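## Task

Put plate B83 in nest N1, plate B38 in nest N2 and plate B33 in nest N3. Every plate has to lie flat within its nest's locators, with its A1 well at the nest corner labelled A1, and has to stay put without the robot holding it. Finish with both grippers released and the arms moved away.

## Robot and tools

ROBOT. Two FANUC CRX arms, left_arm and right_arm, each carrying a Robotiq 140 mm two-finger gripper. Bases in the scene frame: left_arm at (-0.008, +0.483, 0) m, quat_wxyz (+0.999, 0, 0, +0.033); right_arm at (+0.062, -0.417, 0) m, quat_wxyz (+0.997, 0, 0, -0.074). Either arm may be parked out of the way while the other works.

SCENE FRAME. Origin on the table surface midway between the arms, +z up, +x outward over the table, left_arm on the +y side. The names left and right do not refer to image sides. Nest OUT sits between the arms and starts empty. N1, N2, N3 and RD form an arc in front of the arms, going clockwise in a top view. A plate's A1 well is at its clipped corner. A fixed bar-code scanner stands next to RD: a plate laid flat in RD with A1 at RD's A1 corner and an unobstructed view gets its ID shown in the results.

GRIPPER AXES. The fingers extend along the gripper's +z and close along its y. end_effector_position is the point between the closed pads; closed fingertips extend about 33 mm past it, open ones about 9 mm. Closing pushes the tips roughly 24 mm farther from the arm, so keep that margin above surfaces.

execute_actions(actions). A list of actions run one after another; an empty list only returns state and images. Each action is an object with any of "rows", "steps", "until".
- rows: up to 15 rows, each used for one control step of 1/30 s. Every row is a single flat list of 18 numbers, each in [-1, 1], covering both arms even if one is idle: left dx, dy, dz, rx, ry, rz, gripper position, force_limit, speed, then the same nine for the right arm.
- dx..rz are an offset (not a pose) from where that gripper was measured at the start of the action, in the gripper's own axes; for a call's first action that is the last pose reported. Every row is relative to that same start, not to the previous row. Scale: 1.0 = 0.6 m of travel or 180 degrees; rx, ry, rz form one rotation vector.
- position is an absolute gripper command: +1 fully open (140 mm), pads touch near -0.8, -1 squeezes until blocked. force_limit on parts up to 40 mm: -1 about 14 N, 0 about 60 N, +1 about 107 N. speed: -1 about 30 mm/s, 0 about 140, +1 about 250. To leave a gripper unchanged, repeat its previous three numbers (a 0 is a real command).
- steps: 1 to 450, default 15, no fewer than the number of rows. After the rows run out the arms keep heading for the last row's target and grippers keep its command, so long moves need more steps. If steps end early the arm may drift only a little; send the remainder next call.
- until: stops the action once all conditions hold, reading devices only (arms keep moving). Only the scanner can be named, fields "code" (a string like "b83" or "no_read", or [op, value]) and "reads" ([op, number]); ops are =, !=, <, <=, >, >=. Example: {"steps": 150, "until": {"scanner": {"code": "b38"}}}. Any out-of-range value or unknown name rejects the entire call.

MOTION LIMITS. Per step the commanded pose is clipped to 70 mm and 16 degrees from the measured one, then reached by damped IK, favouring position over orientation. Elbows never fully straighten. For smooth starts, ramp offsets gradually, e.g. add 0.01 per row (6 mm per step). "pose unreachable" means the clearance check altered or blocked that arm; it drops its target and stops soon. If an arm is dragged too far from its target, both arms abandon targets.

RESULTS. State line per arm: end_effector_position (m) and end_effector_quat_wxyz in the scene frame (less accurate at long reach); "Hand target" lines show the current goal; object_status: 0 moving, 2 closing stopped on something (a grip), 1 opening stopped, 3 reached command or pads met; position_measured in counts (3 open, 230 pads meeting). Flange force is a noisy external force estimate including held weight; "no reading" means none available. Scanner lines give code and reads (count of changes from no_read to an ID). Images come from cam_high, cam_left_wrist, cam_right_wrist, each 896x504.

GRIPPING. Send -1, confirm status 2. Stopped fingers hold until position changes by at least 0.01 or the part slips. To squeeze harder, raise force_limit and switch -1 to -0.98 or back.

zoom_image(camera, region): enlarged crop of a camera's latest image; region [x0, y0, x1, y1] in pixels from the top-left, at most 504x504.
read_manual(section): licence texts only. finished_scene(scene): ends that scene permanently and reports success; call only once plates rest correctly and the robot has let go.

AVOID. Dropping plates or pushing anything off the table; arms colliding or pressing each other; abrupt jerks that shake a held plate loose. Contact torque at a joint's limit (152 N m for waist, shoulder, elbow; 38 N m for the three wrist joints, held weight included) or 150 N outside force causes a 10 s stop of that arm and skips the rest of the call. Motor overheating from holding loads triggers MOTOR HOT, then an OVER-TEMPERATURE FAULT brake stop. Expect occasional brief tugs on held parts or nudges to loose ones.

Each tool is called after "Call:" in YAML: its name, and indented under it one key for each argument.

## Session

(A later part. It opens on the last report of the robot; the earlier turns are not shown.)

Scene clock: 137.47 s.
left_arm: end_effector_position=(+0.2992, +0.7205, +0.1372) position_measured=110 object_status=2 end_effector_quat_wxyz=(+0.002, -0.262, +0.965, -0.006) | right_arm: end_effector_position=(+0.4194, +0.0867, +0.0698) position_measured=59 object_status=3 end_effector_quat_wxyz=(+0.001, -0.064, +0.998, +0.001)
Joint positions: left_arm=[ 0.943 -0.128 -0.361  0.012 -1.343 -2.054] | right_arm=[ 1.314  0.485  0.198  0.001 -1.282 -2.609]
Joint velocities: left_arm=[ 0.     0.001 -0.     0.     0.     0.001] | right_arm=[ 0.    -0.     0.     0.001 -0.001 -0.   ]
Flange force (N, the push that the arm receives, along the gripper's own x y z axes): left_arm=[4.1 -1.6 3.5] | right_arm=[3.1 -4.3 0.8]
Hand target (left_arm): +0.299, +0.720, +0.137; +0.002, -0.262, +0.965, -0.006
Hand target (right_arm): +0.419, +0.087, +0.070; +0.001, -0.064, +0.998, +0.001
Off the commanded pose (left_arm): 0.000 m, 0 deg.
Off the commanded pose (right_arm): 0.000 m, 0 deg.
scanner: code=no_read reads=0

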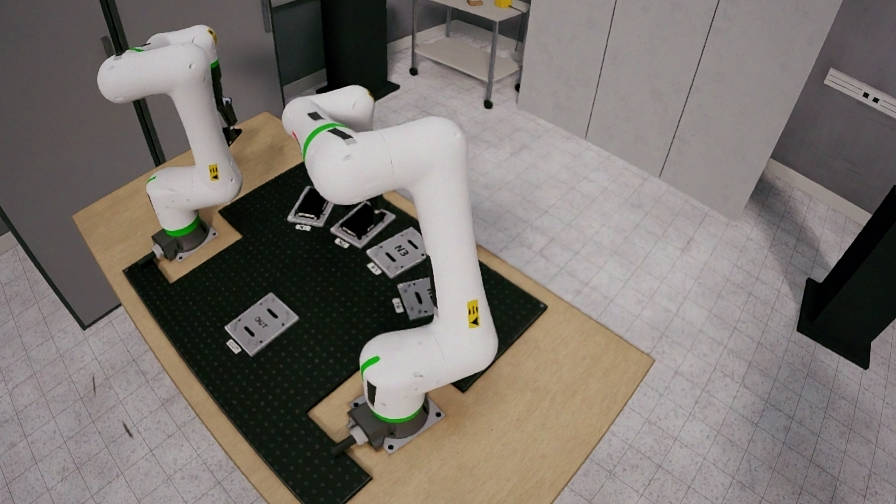

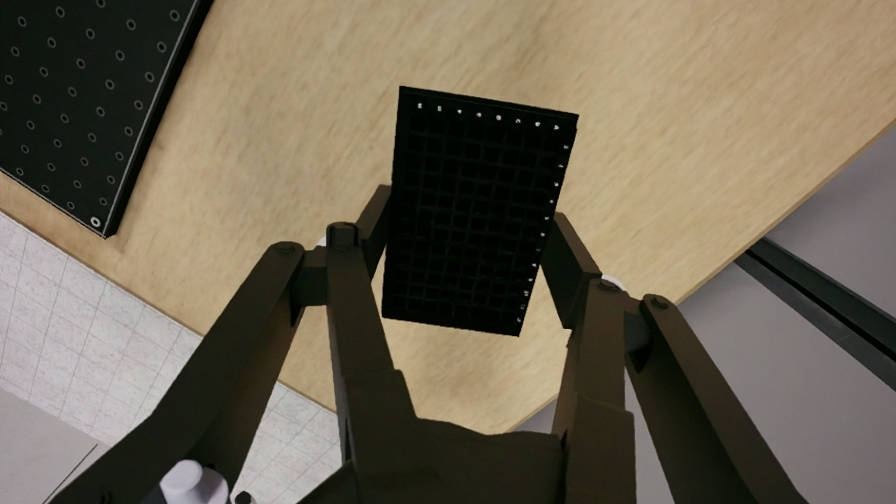

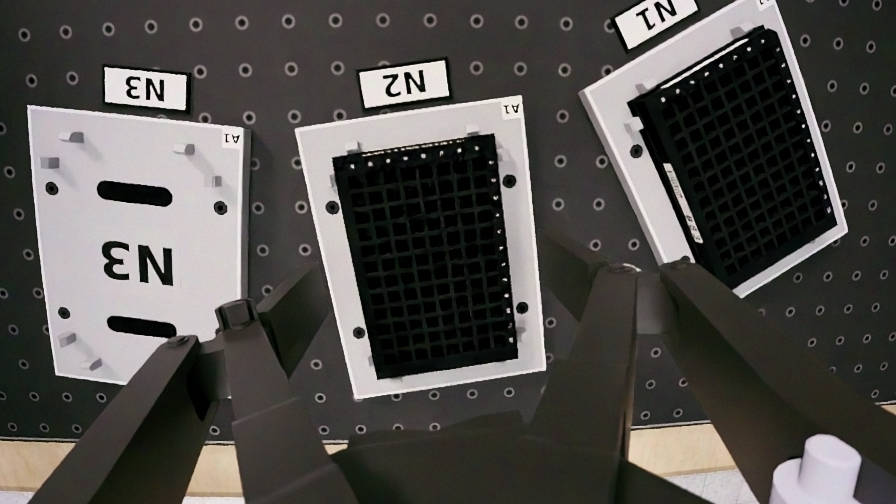

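Call:
execute_actions:
  actions:
    - {"rows":[[0,0,0,0,0,0,-0.98,0.3,-0.7,0,0.0003,0.012,0,0,0,0.45,0,-0.3],[0,0,0,0,0,0,-0.98,0.3,-0.7,0,0.0003,0.0245,0,0,0,0.45,0,-0.3]],"steps":13}
    - {"rows":[[0,0,0,0,0,0,-0.98,0.3,-0.7,0,0,0,0,0,0,-1,0.2,-0.6]],"steps":22}
    - {"rows":[[0,0,0,0,0,0,-0.98,0.3,-0.7,0,0,-0.003,0,0,0,-1,0.2,-0.6],[0,0,0,0,0,0,-0.98,0.3,-0.7,0,0,-0.008,0,0,0,-1,0.2,-0.6],[0,0,0,0,0,0,-0.98,0.3,-0.7,0,0,-0.016,0,0,0,-1,0.2,-0.6],[0,0,0,0,0,0,-0.98,0.3,-0.7,0,0,-0.04,0,0,0,-1,0.2,-0.6]],"steps":16}
    - {"rows":[[0.005,-0.015,0,0,0,0,-0.98,0.3,-0.7,0.002,-0.015,0,0,0,0.005,-1,0.2,-0.6],[0.012,-0.04,0,0,0,0.01,-0.98,0.3,-0.7,0.005,-0.04,0,0,0,0.012,-1,0.2,-0.6],[0.025,-0.08,0,0,0,0.02,-0.98,0.3,-0.7,0.01,-0.08,0,0,0,0.025,-1,0.2,-0.6],[0.17,-0.556,0,0,0,0.128,-0.98,0.3,-0.7,0.0377,-0.2785,0.0155,0,0,0.0872,-1,0.2,-0.6]],"steps":42}

Call:
zoom_image:
  camera: "cam_right_wrist"
  region: [270,70,570,240]

Scene clock: 151.33 s.
left_arm: end_effector_position=(+0.3798, +0.3805, +0.1406) position_measured=110 object_status=2 end_effector_quat_wxyz=(+0.002, -0.064, +0.998, -0.005) | right_arm: end_effector_position=(+0.4190, -0.0818, +0.0701) position_measured=111 object_status=2 end_effector_quat_wxyz=(+0.001, +0.073, +0.997, +0.001)
Joint positions: left_arm=[ 0.015 -0.103 -0.331  0.011 -1.339 -1.527] | right_arm=[ 1.171  0.18  -0.207  0.001 -1.183 -2.741]
Joint velocities: left_arm=[-0.001  0.     0.    -0.    -0.001  0.   ] | right_arm=[-0.     0.    -0.003  0.001 -0.     0.   ]
Flange force (N, the push that the arm receives, along the gripper's own x y z axes): left_arm=[6.7 1.6 2.1] | right_arm=[5.1 -8.5 2.1]
Flange force at the end of the 1st action (N, along the gripper's axes at the end of the call): left_arm=[2.5 -3.6 2.9] | right_arm=[0.6 -1.1 0.7]
Flange force at the end of the 2nd action (N, along the gripper's axes at the end of the call): left_arm=[4.1 -4.6 2.7] | right_arm=[9.9 -21.5 -60.4]
Flange force at the end of the 3rd action (N, along the gripper's axes at the end of the call): left_arm=[5.8 -3.4 4.8] | right_arm=[2.0 -5.7 2.3]
Hand target (left_arm): +0.380, +0.380, +0.141; +0.002, -0.063, +0.998, -0.005
Hand target (right_arm): +0.419, -0.082, +0.070; +0.001, +0.073, +0.997, +0.001
Off the commanded pose (left_arm): 0.001 m, 0 deg.
Off the commanded pose (right_arm): 0.001 m, 0 deg.
scanner: code=no_read reads=0

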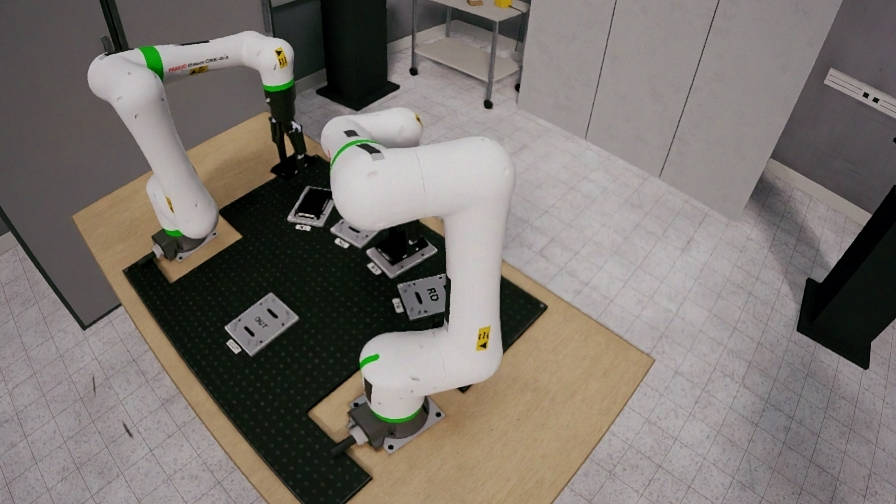

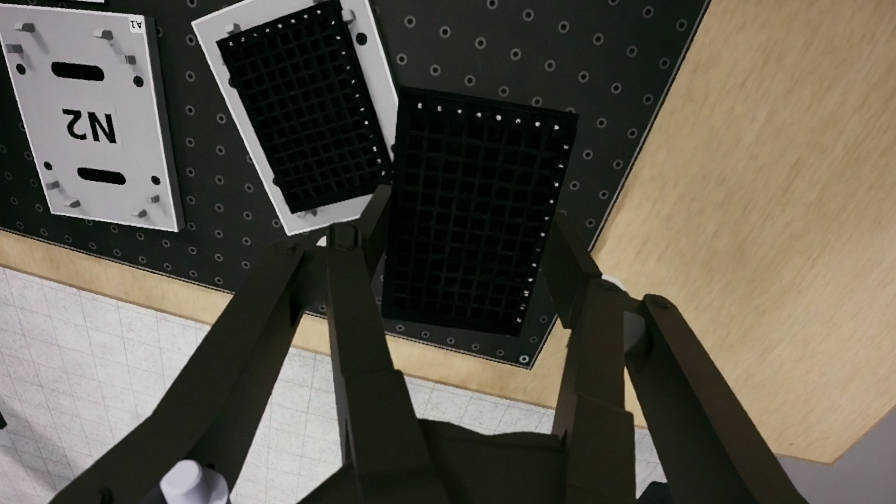

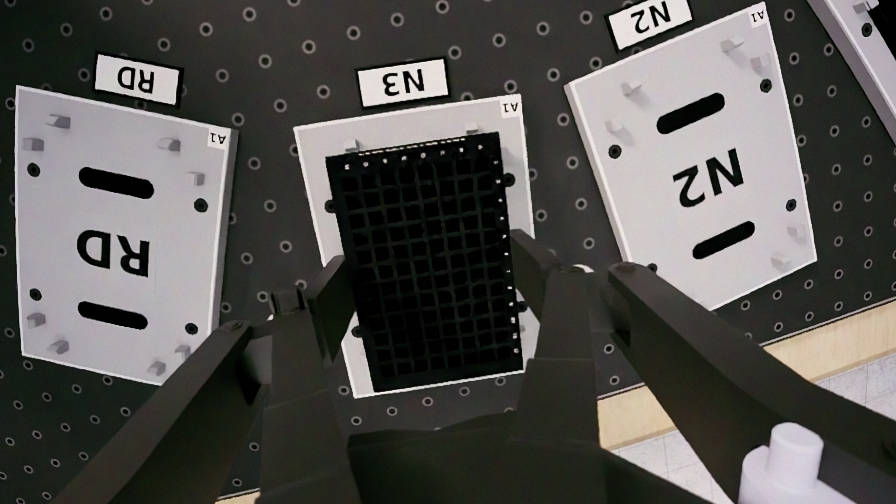

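Region (270, 70, 570, 240) of cam_right_wrist's 896x504 image, scaled by 1.680, with more detail than that image has; it fills the top 286 rows of this view, and the rest is white.

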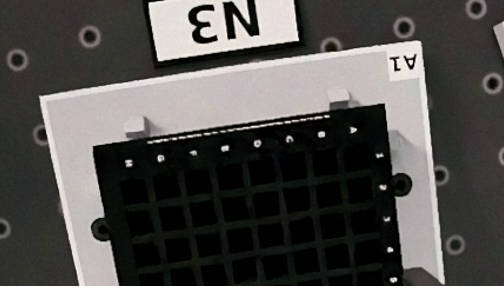

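Call:
execute_actions:
  actions:
    - {"rows":[[0,0,0,0,0,0,-0.98,0.3,-0.7,0.001,-0.0004,0.003,0,0,0,-1,0.2,-0.6],[0,0,0,0,0,0,-0.98,0.3,-0.7,0.001,-0.0004,0.007,0,0,0,-1,0.2,-0.6],[0,0,0,0,0,0,-0.98,0.3,-0.7,0.001,-0.0004,0.011,0,0,0,-1,0.2,-0.6],[0,0,0,0,0,0,-0.98,0.3,-0.7,0.001,-0.0004,0.014,0,0,0,-1,0.2,-0.6],[0,0,0,0,0,0,-0.98,0.3,-0.7,0.001,-0.0004,0.017,0,0,0,-1,0.2,-0.6],[0,0,0,0,0,0,-0.98,0.3,-0.7,0.001,-0.0004,0.02,0,0,0,-1,0.2,-0.6],[0,0,0,0,0,0,-0.98,0.3,-0.7,0.001,-0.0004,0.0232,0,0,0,-1,0.2,-0.6]],"steps":16}
    - {"rows":[[0,0,0,0,0,0,-0.98,0.3,-0.7,0,0,0,0,0,0,0.55,0,-0.3]],"steps":13}
    - {"rows":[[0,0,0,0,0,0,-0.98,0.3,-0.7,0,0,-0.07,0,0,0,0.55,0,-0.3]],"steps":12}
    - {"rows":[[0,-0.015,0,0,0,0,-0.98,0.3,-0.7,-0.05,-0.55,-0.15,0,0,0,0.55,0,-0.3],[0,-0.04,0,0,0,0,-0.98,0.3,-0.7,-0.05,-0.55,-0.15,0,0,0,0.55,0,-0.3],[0,-0.08,0,0,0,0,-0.98,0.3,-0.7,-0.05,-0.55,-0.15,0,0,0,0.55,0,-0.3],[-0.002,-0.494,0.07,0,0,0,-0.98,0.3,-0.7,-0.05,-0.55,-0.15,0,0,0,0.55,0,-0.3]],"steps":42}
    - {"rows":[[0,0,0.015,0,0,0,-0.98,0.3,-0.7,0,0,0,0,0,0,0.55,0,-0.3],[0,0,0.047,0,0,0,-0.98,0.3,-0.7,0,0,0,0,0,0,0.55,0,-0.3]],"steps":15}

Call:
zoom_image:
  camera: "cam_left_wrist"
  region: [340,20,640,190]

Scene clock: 165.43 s.
left_arm: end_effector_position=(+0.4188, +0.0859, +0.0726) position_measured=110 object_status=2 end_effector_quat_wxyz=(+0.002, -0.064, +0.998, -0.005) | right_arm: end_effector_position=(+0.4015, -0.4131, +0.1882) position_measured=59 object_status=3 end_effector_quat_wxyz=(+0.001, +0.073, +0.997, +0.001)
Joint positions: left_arm=[-0.587  0.392  0.072  0.007 -1.242 -0.925] | right_arm=[ 0.553 -0.286 -0.365 -0.001 -1.49  -2.122]
Joint velocities: left_arm=[-0.     0.    -0.     0.    -0.    -0.001] | right_arm=[ 0.    -0.     0.    -0.002 -0.     0.   ]
Flange force (N, the push that the arm receives, along the gripper's own x y z axes): left_arm=[5.3 6.3 1.5] | right_arm=[6.8 -1.9 2.3]
Flange force at the end of the 1st action (N, along the gripper's axes at the end of the call): left_arm=[4.6 1.3 2.6] | right_arm=[9.7 -10.5 -17.3]
Flange force at the end of the 2nd action (N, along the gripper's axes at the end of the call): left_arm=[7.9 1.8 2.5] | right_arm=[3.0 -6.1 -0.1]
Flange force at the end of the 3rd action (N, along the gripper's axes at the end of the call): left_arm=[5.6 -0.2 2.1] | right_arm=[2.4 -4.4 0.8]
Flange force at the end of the 4th action (N, along the gripper's axes at the end of the call): left_arm=[6.8 5.9 2.1] | right_arm=[3.2 -5.1 1.5]
Hand target (left_arm): +0.419, +0.086, +0.073; +0.002, -0.064, +0.998, -0.005
Hand target (right_arm): +0.401, -0.413, +0.188; +0.001, +0.073, +0.997, +0.001
Off the commanded pose (left_arm): 0.000 m, 0 deg.
Off the commanded pose (right_arm): 0.000 m, 0 deg.
scanner: code=no_read reads=0

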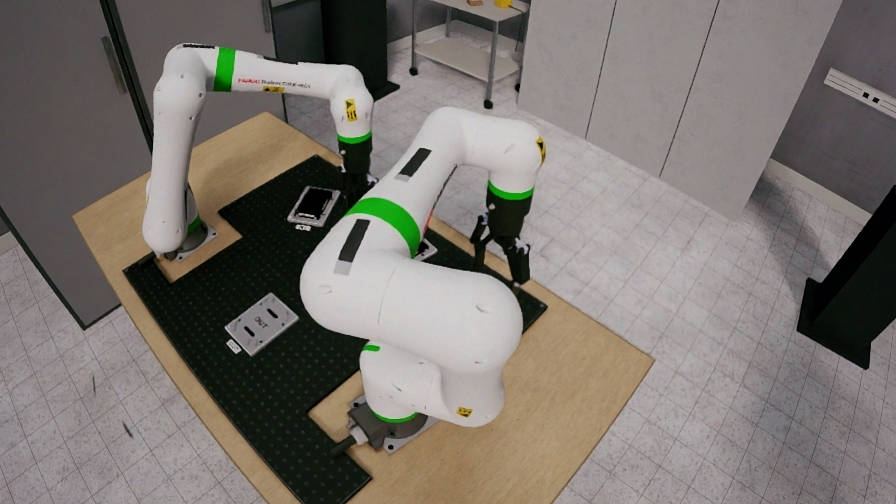

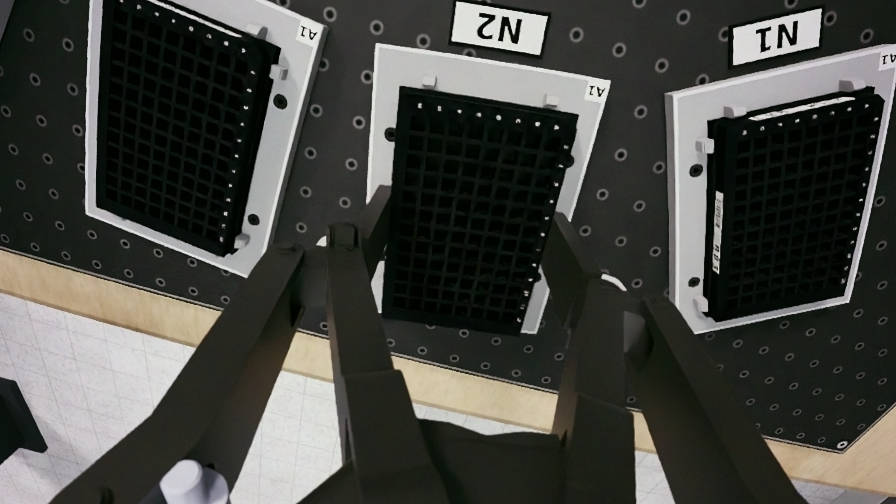

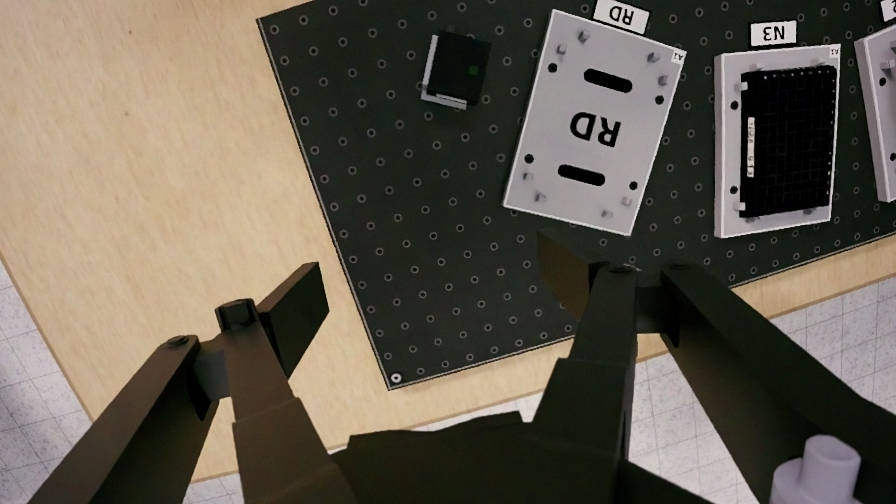

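Region (340, 20, 640, 190) of cam_left_wrist's 896x504 image, scaled by 1.680, with more detail than that image has; it fills the top 286 rows of this view, and the rest is white.

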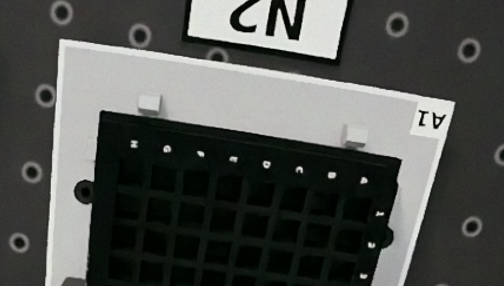

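Call:
execute_actions:
  actions:
    - {"rows":[[-0.0004,0.001,0.004,0,0,-0.0012,-0.98,0.3,-0.7,0,0,0,0,0,0,0.55,0,-0.3],[-0.0004,0.001,0.008,0,0,-0.0012,-0.98,0.3,-0.7,0,0,0,0,0,0,0.55,0,-0.3],[-0.0004,0.001,0.012,0,0,-0.0012,-0.98,0.3,-0.7,0,0,0,0,0,0,0.55,0,-0.3],[-0.0004,0.001,0.016,0,0,-0.0012,-0.98,0.3,-0.7,0,0,0,0,0,0,0.55,0,-0.3],[-0.0004,0.001,0.019,0,0,-0.0012,-0.98,0.3,-0.7,0,0,0,0,0,0,0.55,0,-0.3],[-0.0004,0.001,0.022,0,0,-0.0012,-0.98,0.3,-0.7,0,0,0,0,0,0,0.55,0,-0.3],[-0.0004,0.001,0.025,0,0,-0.0012,-0.98,0.3,-0.7,0,0,0,0,0,0,0.55,0,-0.3],[-0.0004,0.001,0.027,0,0,-0.0012,-0.98,0.3,-0.7,0,0,0,0,0,0,0.55,0,-0.3]],"steps":17}
    - {"rows":[[0,0,0,0,0,0,0.55,0,-0.3,0,0,0,0,0,0,0.55,0,-0.3]],"steps":13}
    - {"rows":[[0,0,-0.03,0,0,0,0.55,0,-0.3,0,0,0,0,0,0,0.55,0,-0.3],[0,0,-0.25,0,0,0,0.55,0,-0.3,0,0,0,0,0,0,0.55,0,-0.3]],"steps":25}

Call:
zoom_image:
  camera: "cam_left_wrist"
  region: [180,0,620,280]

Scene clock: 181.63 s.
left_arm: end_effector_position=(+0.4184, +0.0875, +0.2064) position_measured=59 object_status=3 end_effector_quat_wxyz=(+0.002, -0.065, +0.998, -0.005) | right_arm: end_effector_position=(+0.4015, -0.4131, +0.1882) position_measured=59 object_status=3 end_effector_quat_wxyz=(+0.001, +0.073, +0.997, +0.001)
Joint positions: left_arm=[-0.585  0.333  0.308  0.006 -1.538 -0.922] | right_arm=[ 0.553 -0.286 -0.365 -0.001 -1.49  -2.122]
Joint velocities: left_arm=[-0.    -0.001 -0.    -0.    -0.001 -0.001] | right_arm=[ 0.     0.    -0.001 -0.001  0.    -0.   ]
Flange force (N, the push that the arm receives, along the gripper's own x y z axes): left_arm=[8.0 9.5 4.6] | right_arm=[9.9 -3.4 2.1]
Flange force at the end of the 1st action (N, along the gripper's axes at the end of the call): left_arm=[6.4 5.7 -0.1] | right_arm=[12.1 -3.7 5.0]
Flange force at the end of the 2nd action (N, along the gripper's axes at the end of the call): left_arm=[8.1 8.2 1.8] | right_arm=[7.3 -3.3 3.4]
Hand target (left_arm): +0.418, +0.088, +0.206; +0.002, -0.065, +0.998, -0.005
Hand target (right_arm): +0.401, -0.413, +0.188; +0.001, +0.073, +0.997, +0.001
Off the commanded pose (left_arm): 0.000 m, 0 deg.
Off the commanded pose (right_arm): 0.000 m, 0 deg.
scanner: code=no_read reads=0

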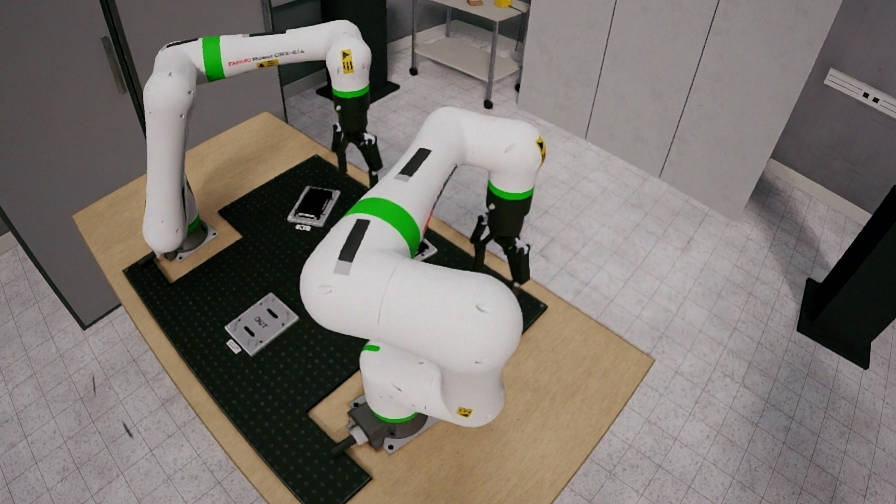

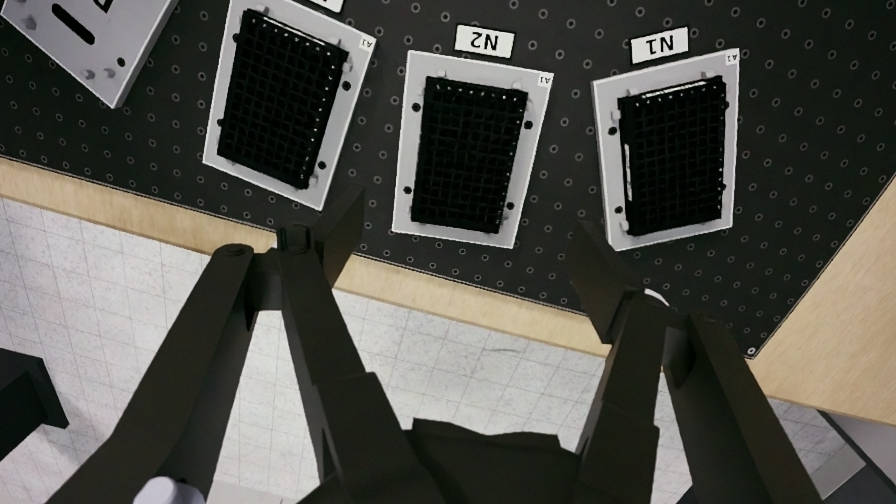

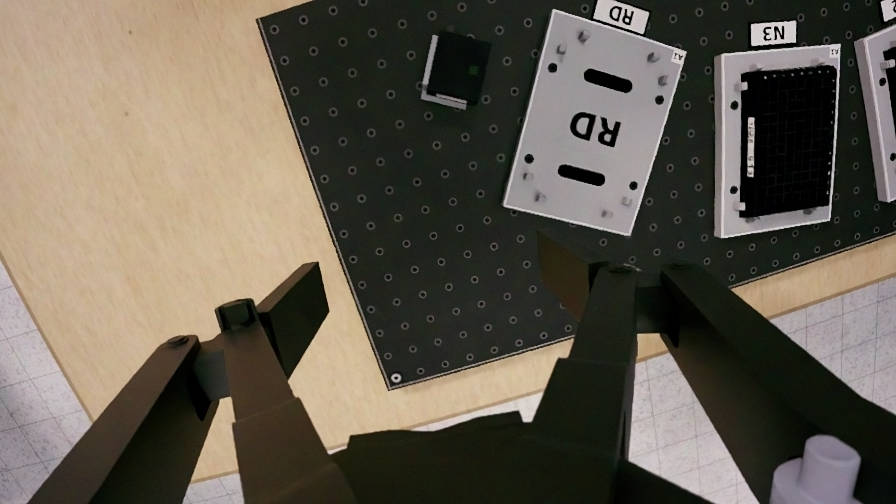

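Region (180, 0, 620, 280) of cam_left_wrist's 896x504 image, scaled by 1.145, with more detail than that image has; it fills the top 321 rows of this view, and the rest is white.

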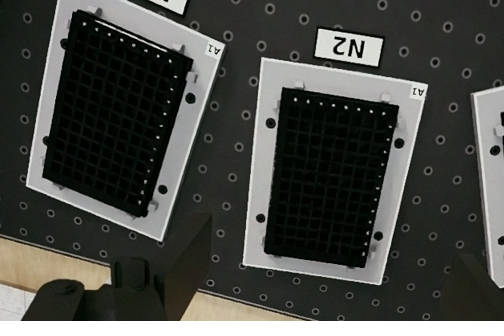

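Call:
zoom_image:
  camera: "cam_right_wrist"
  region: [700,30,860,250]

Call:
execute_actions:
  actions:
    - {"rows":[[0,0.6,-0.05,0,0,0,0.55,0,-0.3,0,0,0,0,0,0,0.55,0,-0.3]],"steps":35}

Region (700, 30, 860, 250) of cam_right_wrist's 896x504 image, scaled by 2.291, with more detail than that image has; it fills the left 367 columns of this view, and the rest is white.

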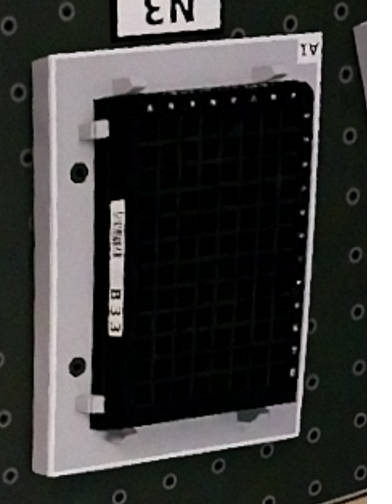

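Scene clock: 185.27 s.
left_arm: end_effector_position=(+0.3713, +0.4447, +0.2335) position_measured=59 object_status=3 end_effector_quat_wxyz=(+0.002, -0.066, +0.998, -0.005) | right_arm: end_effector_position=(+0.4015, -0.4131, +0.1882) position_measured=59 object_status=3 end_effector_quat_wxyz=(+0.001, +0.073, +0.997, +0.001)
Joint positions: left_arm=[ 0.19  -0.181 -0.18   0.01  -1.569 -1.696] | right_arm=[ 0.553 -0.286 -0.365 -0.001 -1.49  -2.122]
Joint velocities: left_arm=[ 0.1   -0.001 -0.01   0.055 -0.005 -0.116] | right_arm=[-0.    -0.001  0.    -0.001 -0.     0.   ]
Flange force (N, the push that the arm receives, along the gripper's own x y z axes): left_arm=[7.4 9.9 0.3] | right_arm=[7.1 -5.5 4.1]
Hand target (left_arm): +0.371, +0.445, +0.234; +0.002, -0.065, +0.998, -0.005
Hand target (right_arm): +0.401, -0.413, +0.188; +0.001, +0.073, +0.997, +0.001
Off the commanded pose (left_arm): 0.001 m, 0 deg.
Off the commanded pose (right_arm): 0.000 m, 0 deg.
scanner: code=no_read reads=0

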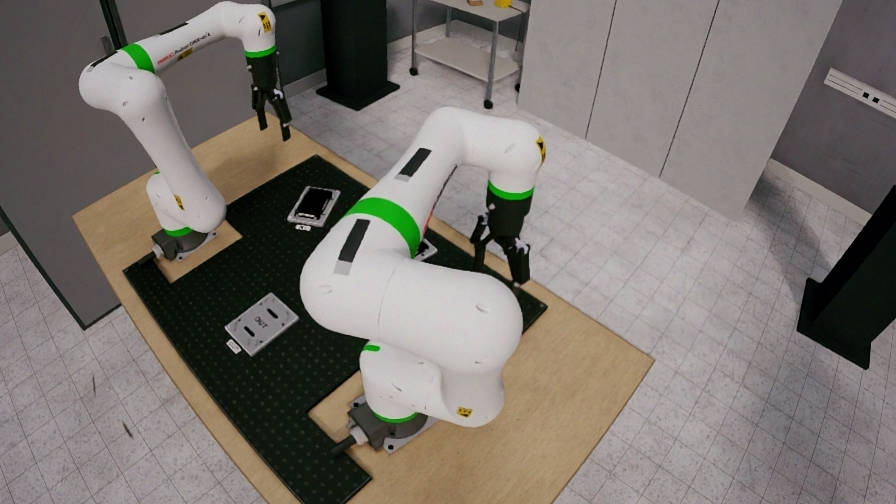

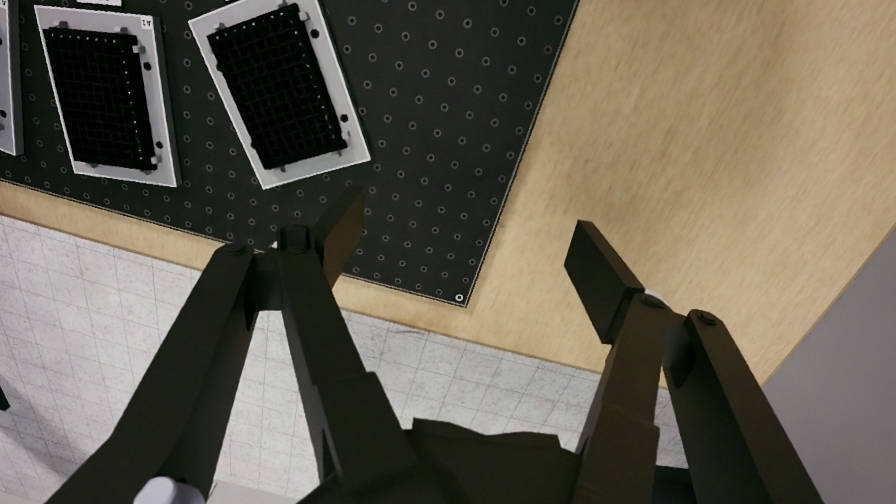

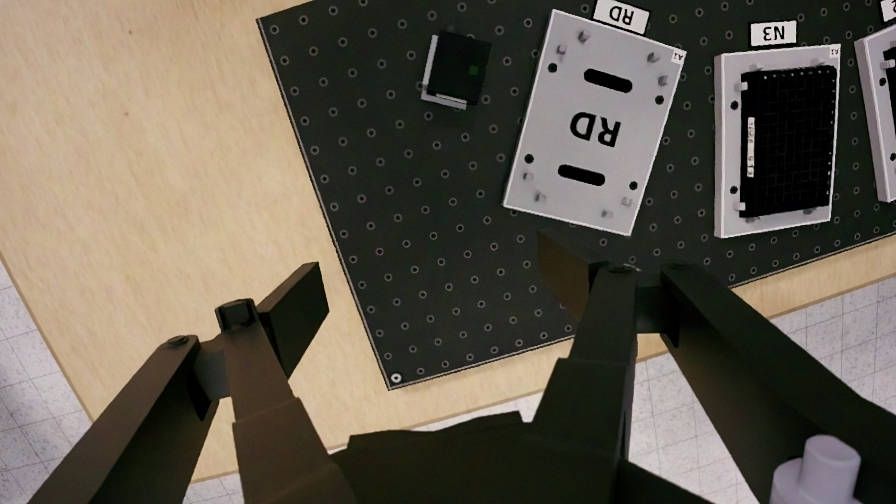

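Call:
finished_scene:
  scene: 1

The scene is finished: the task was done.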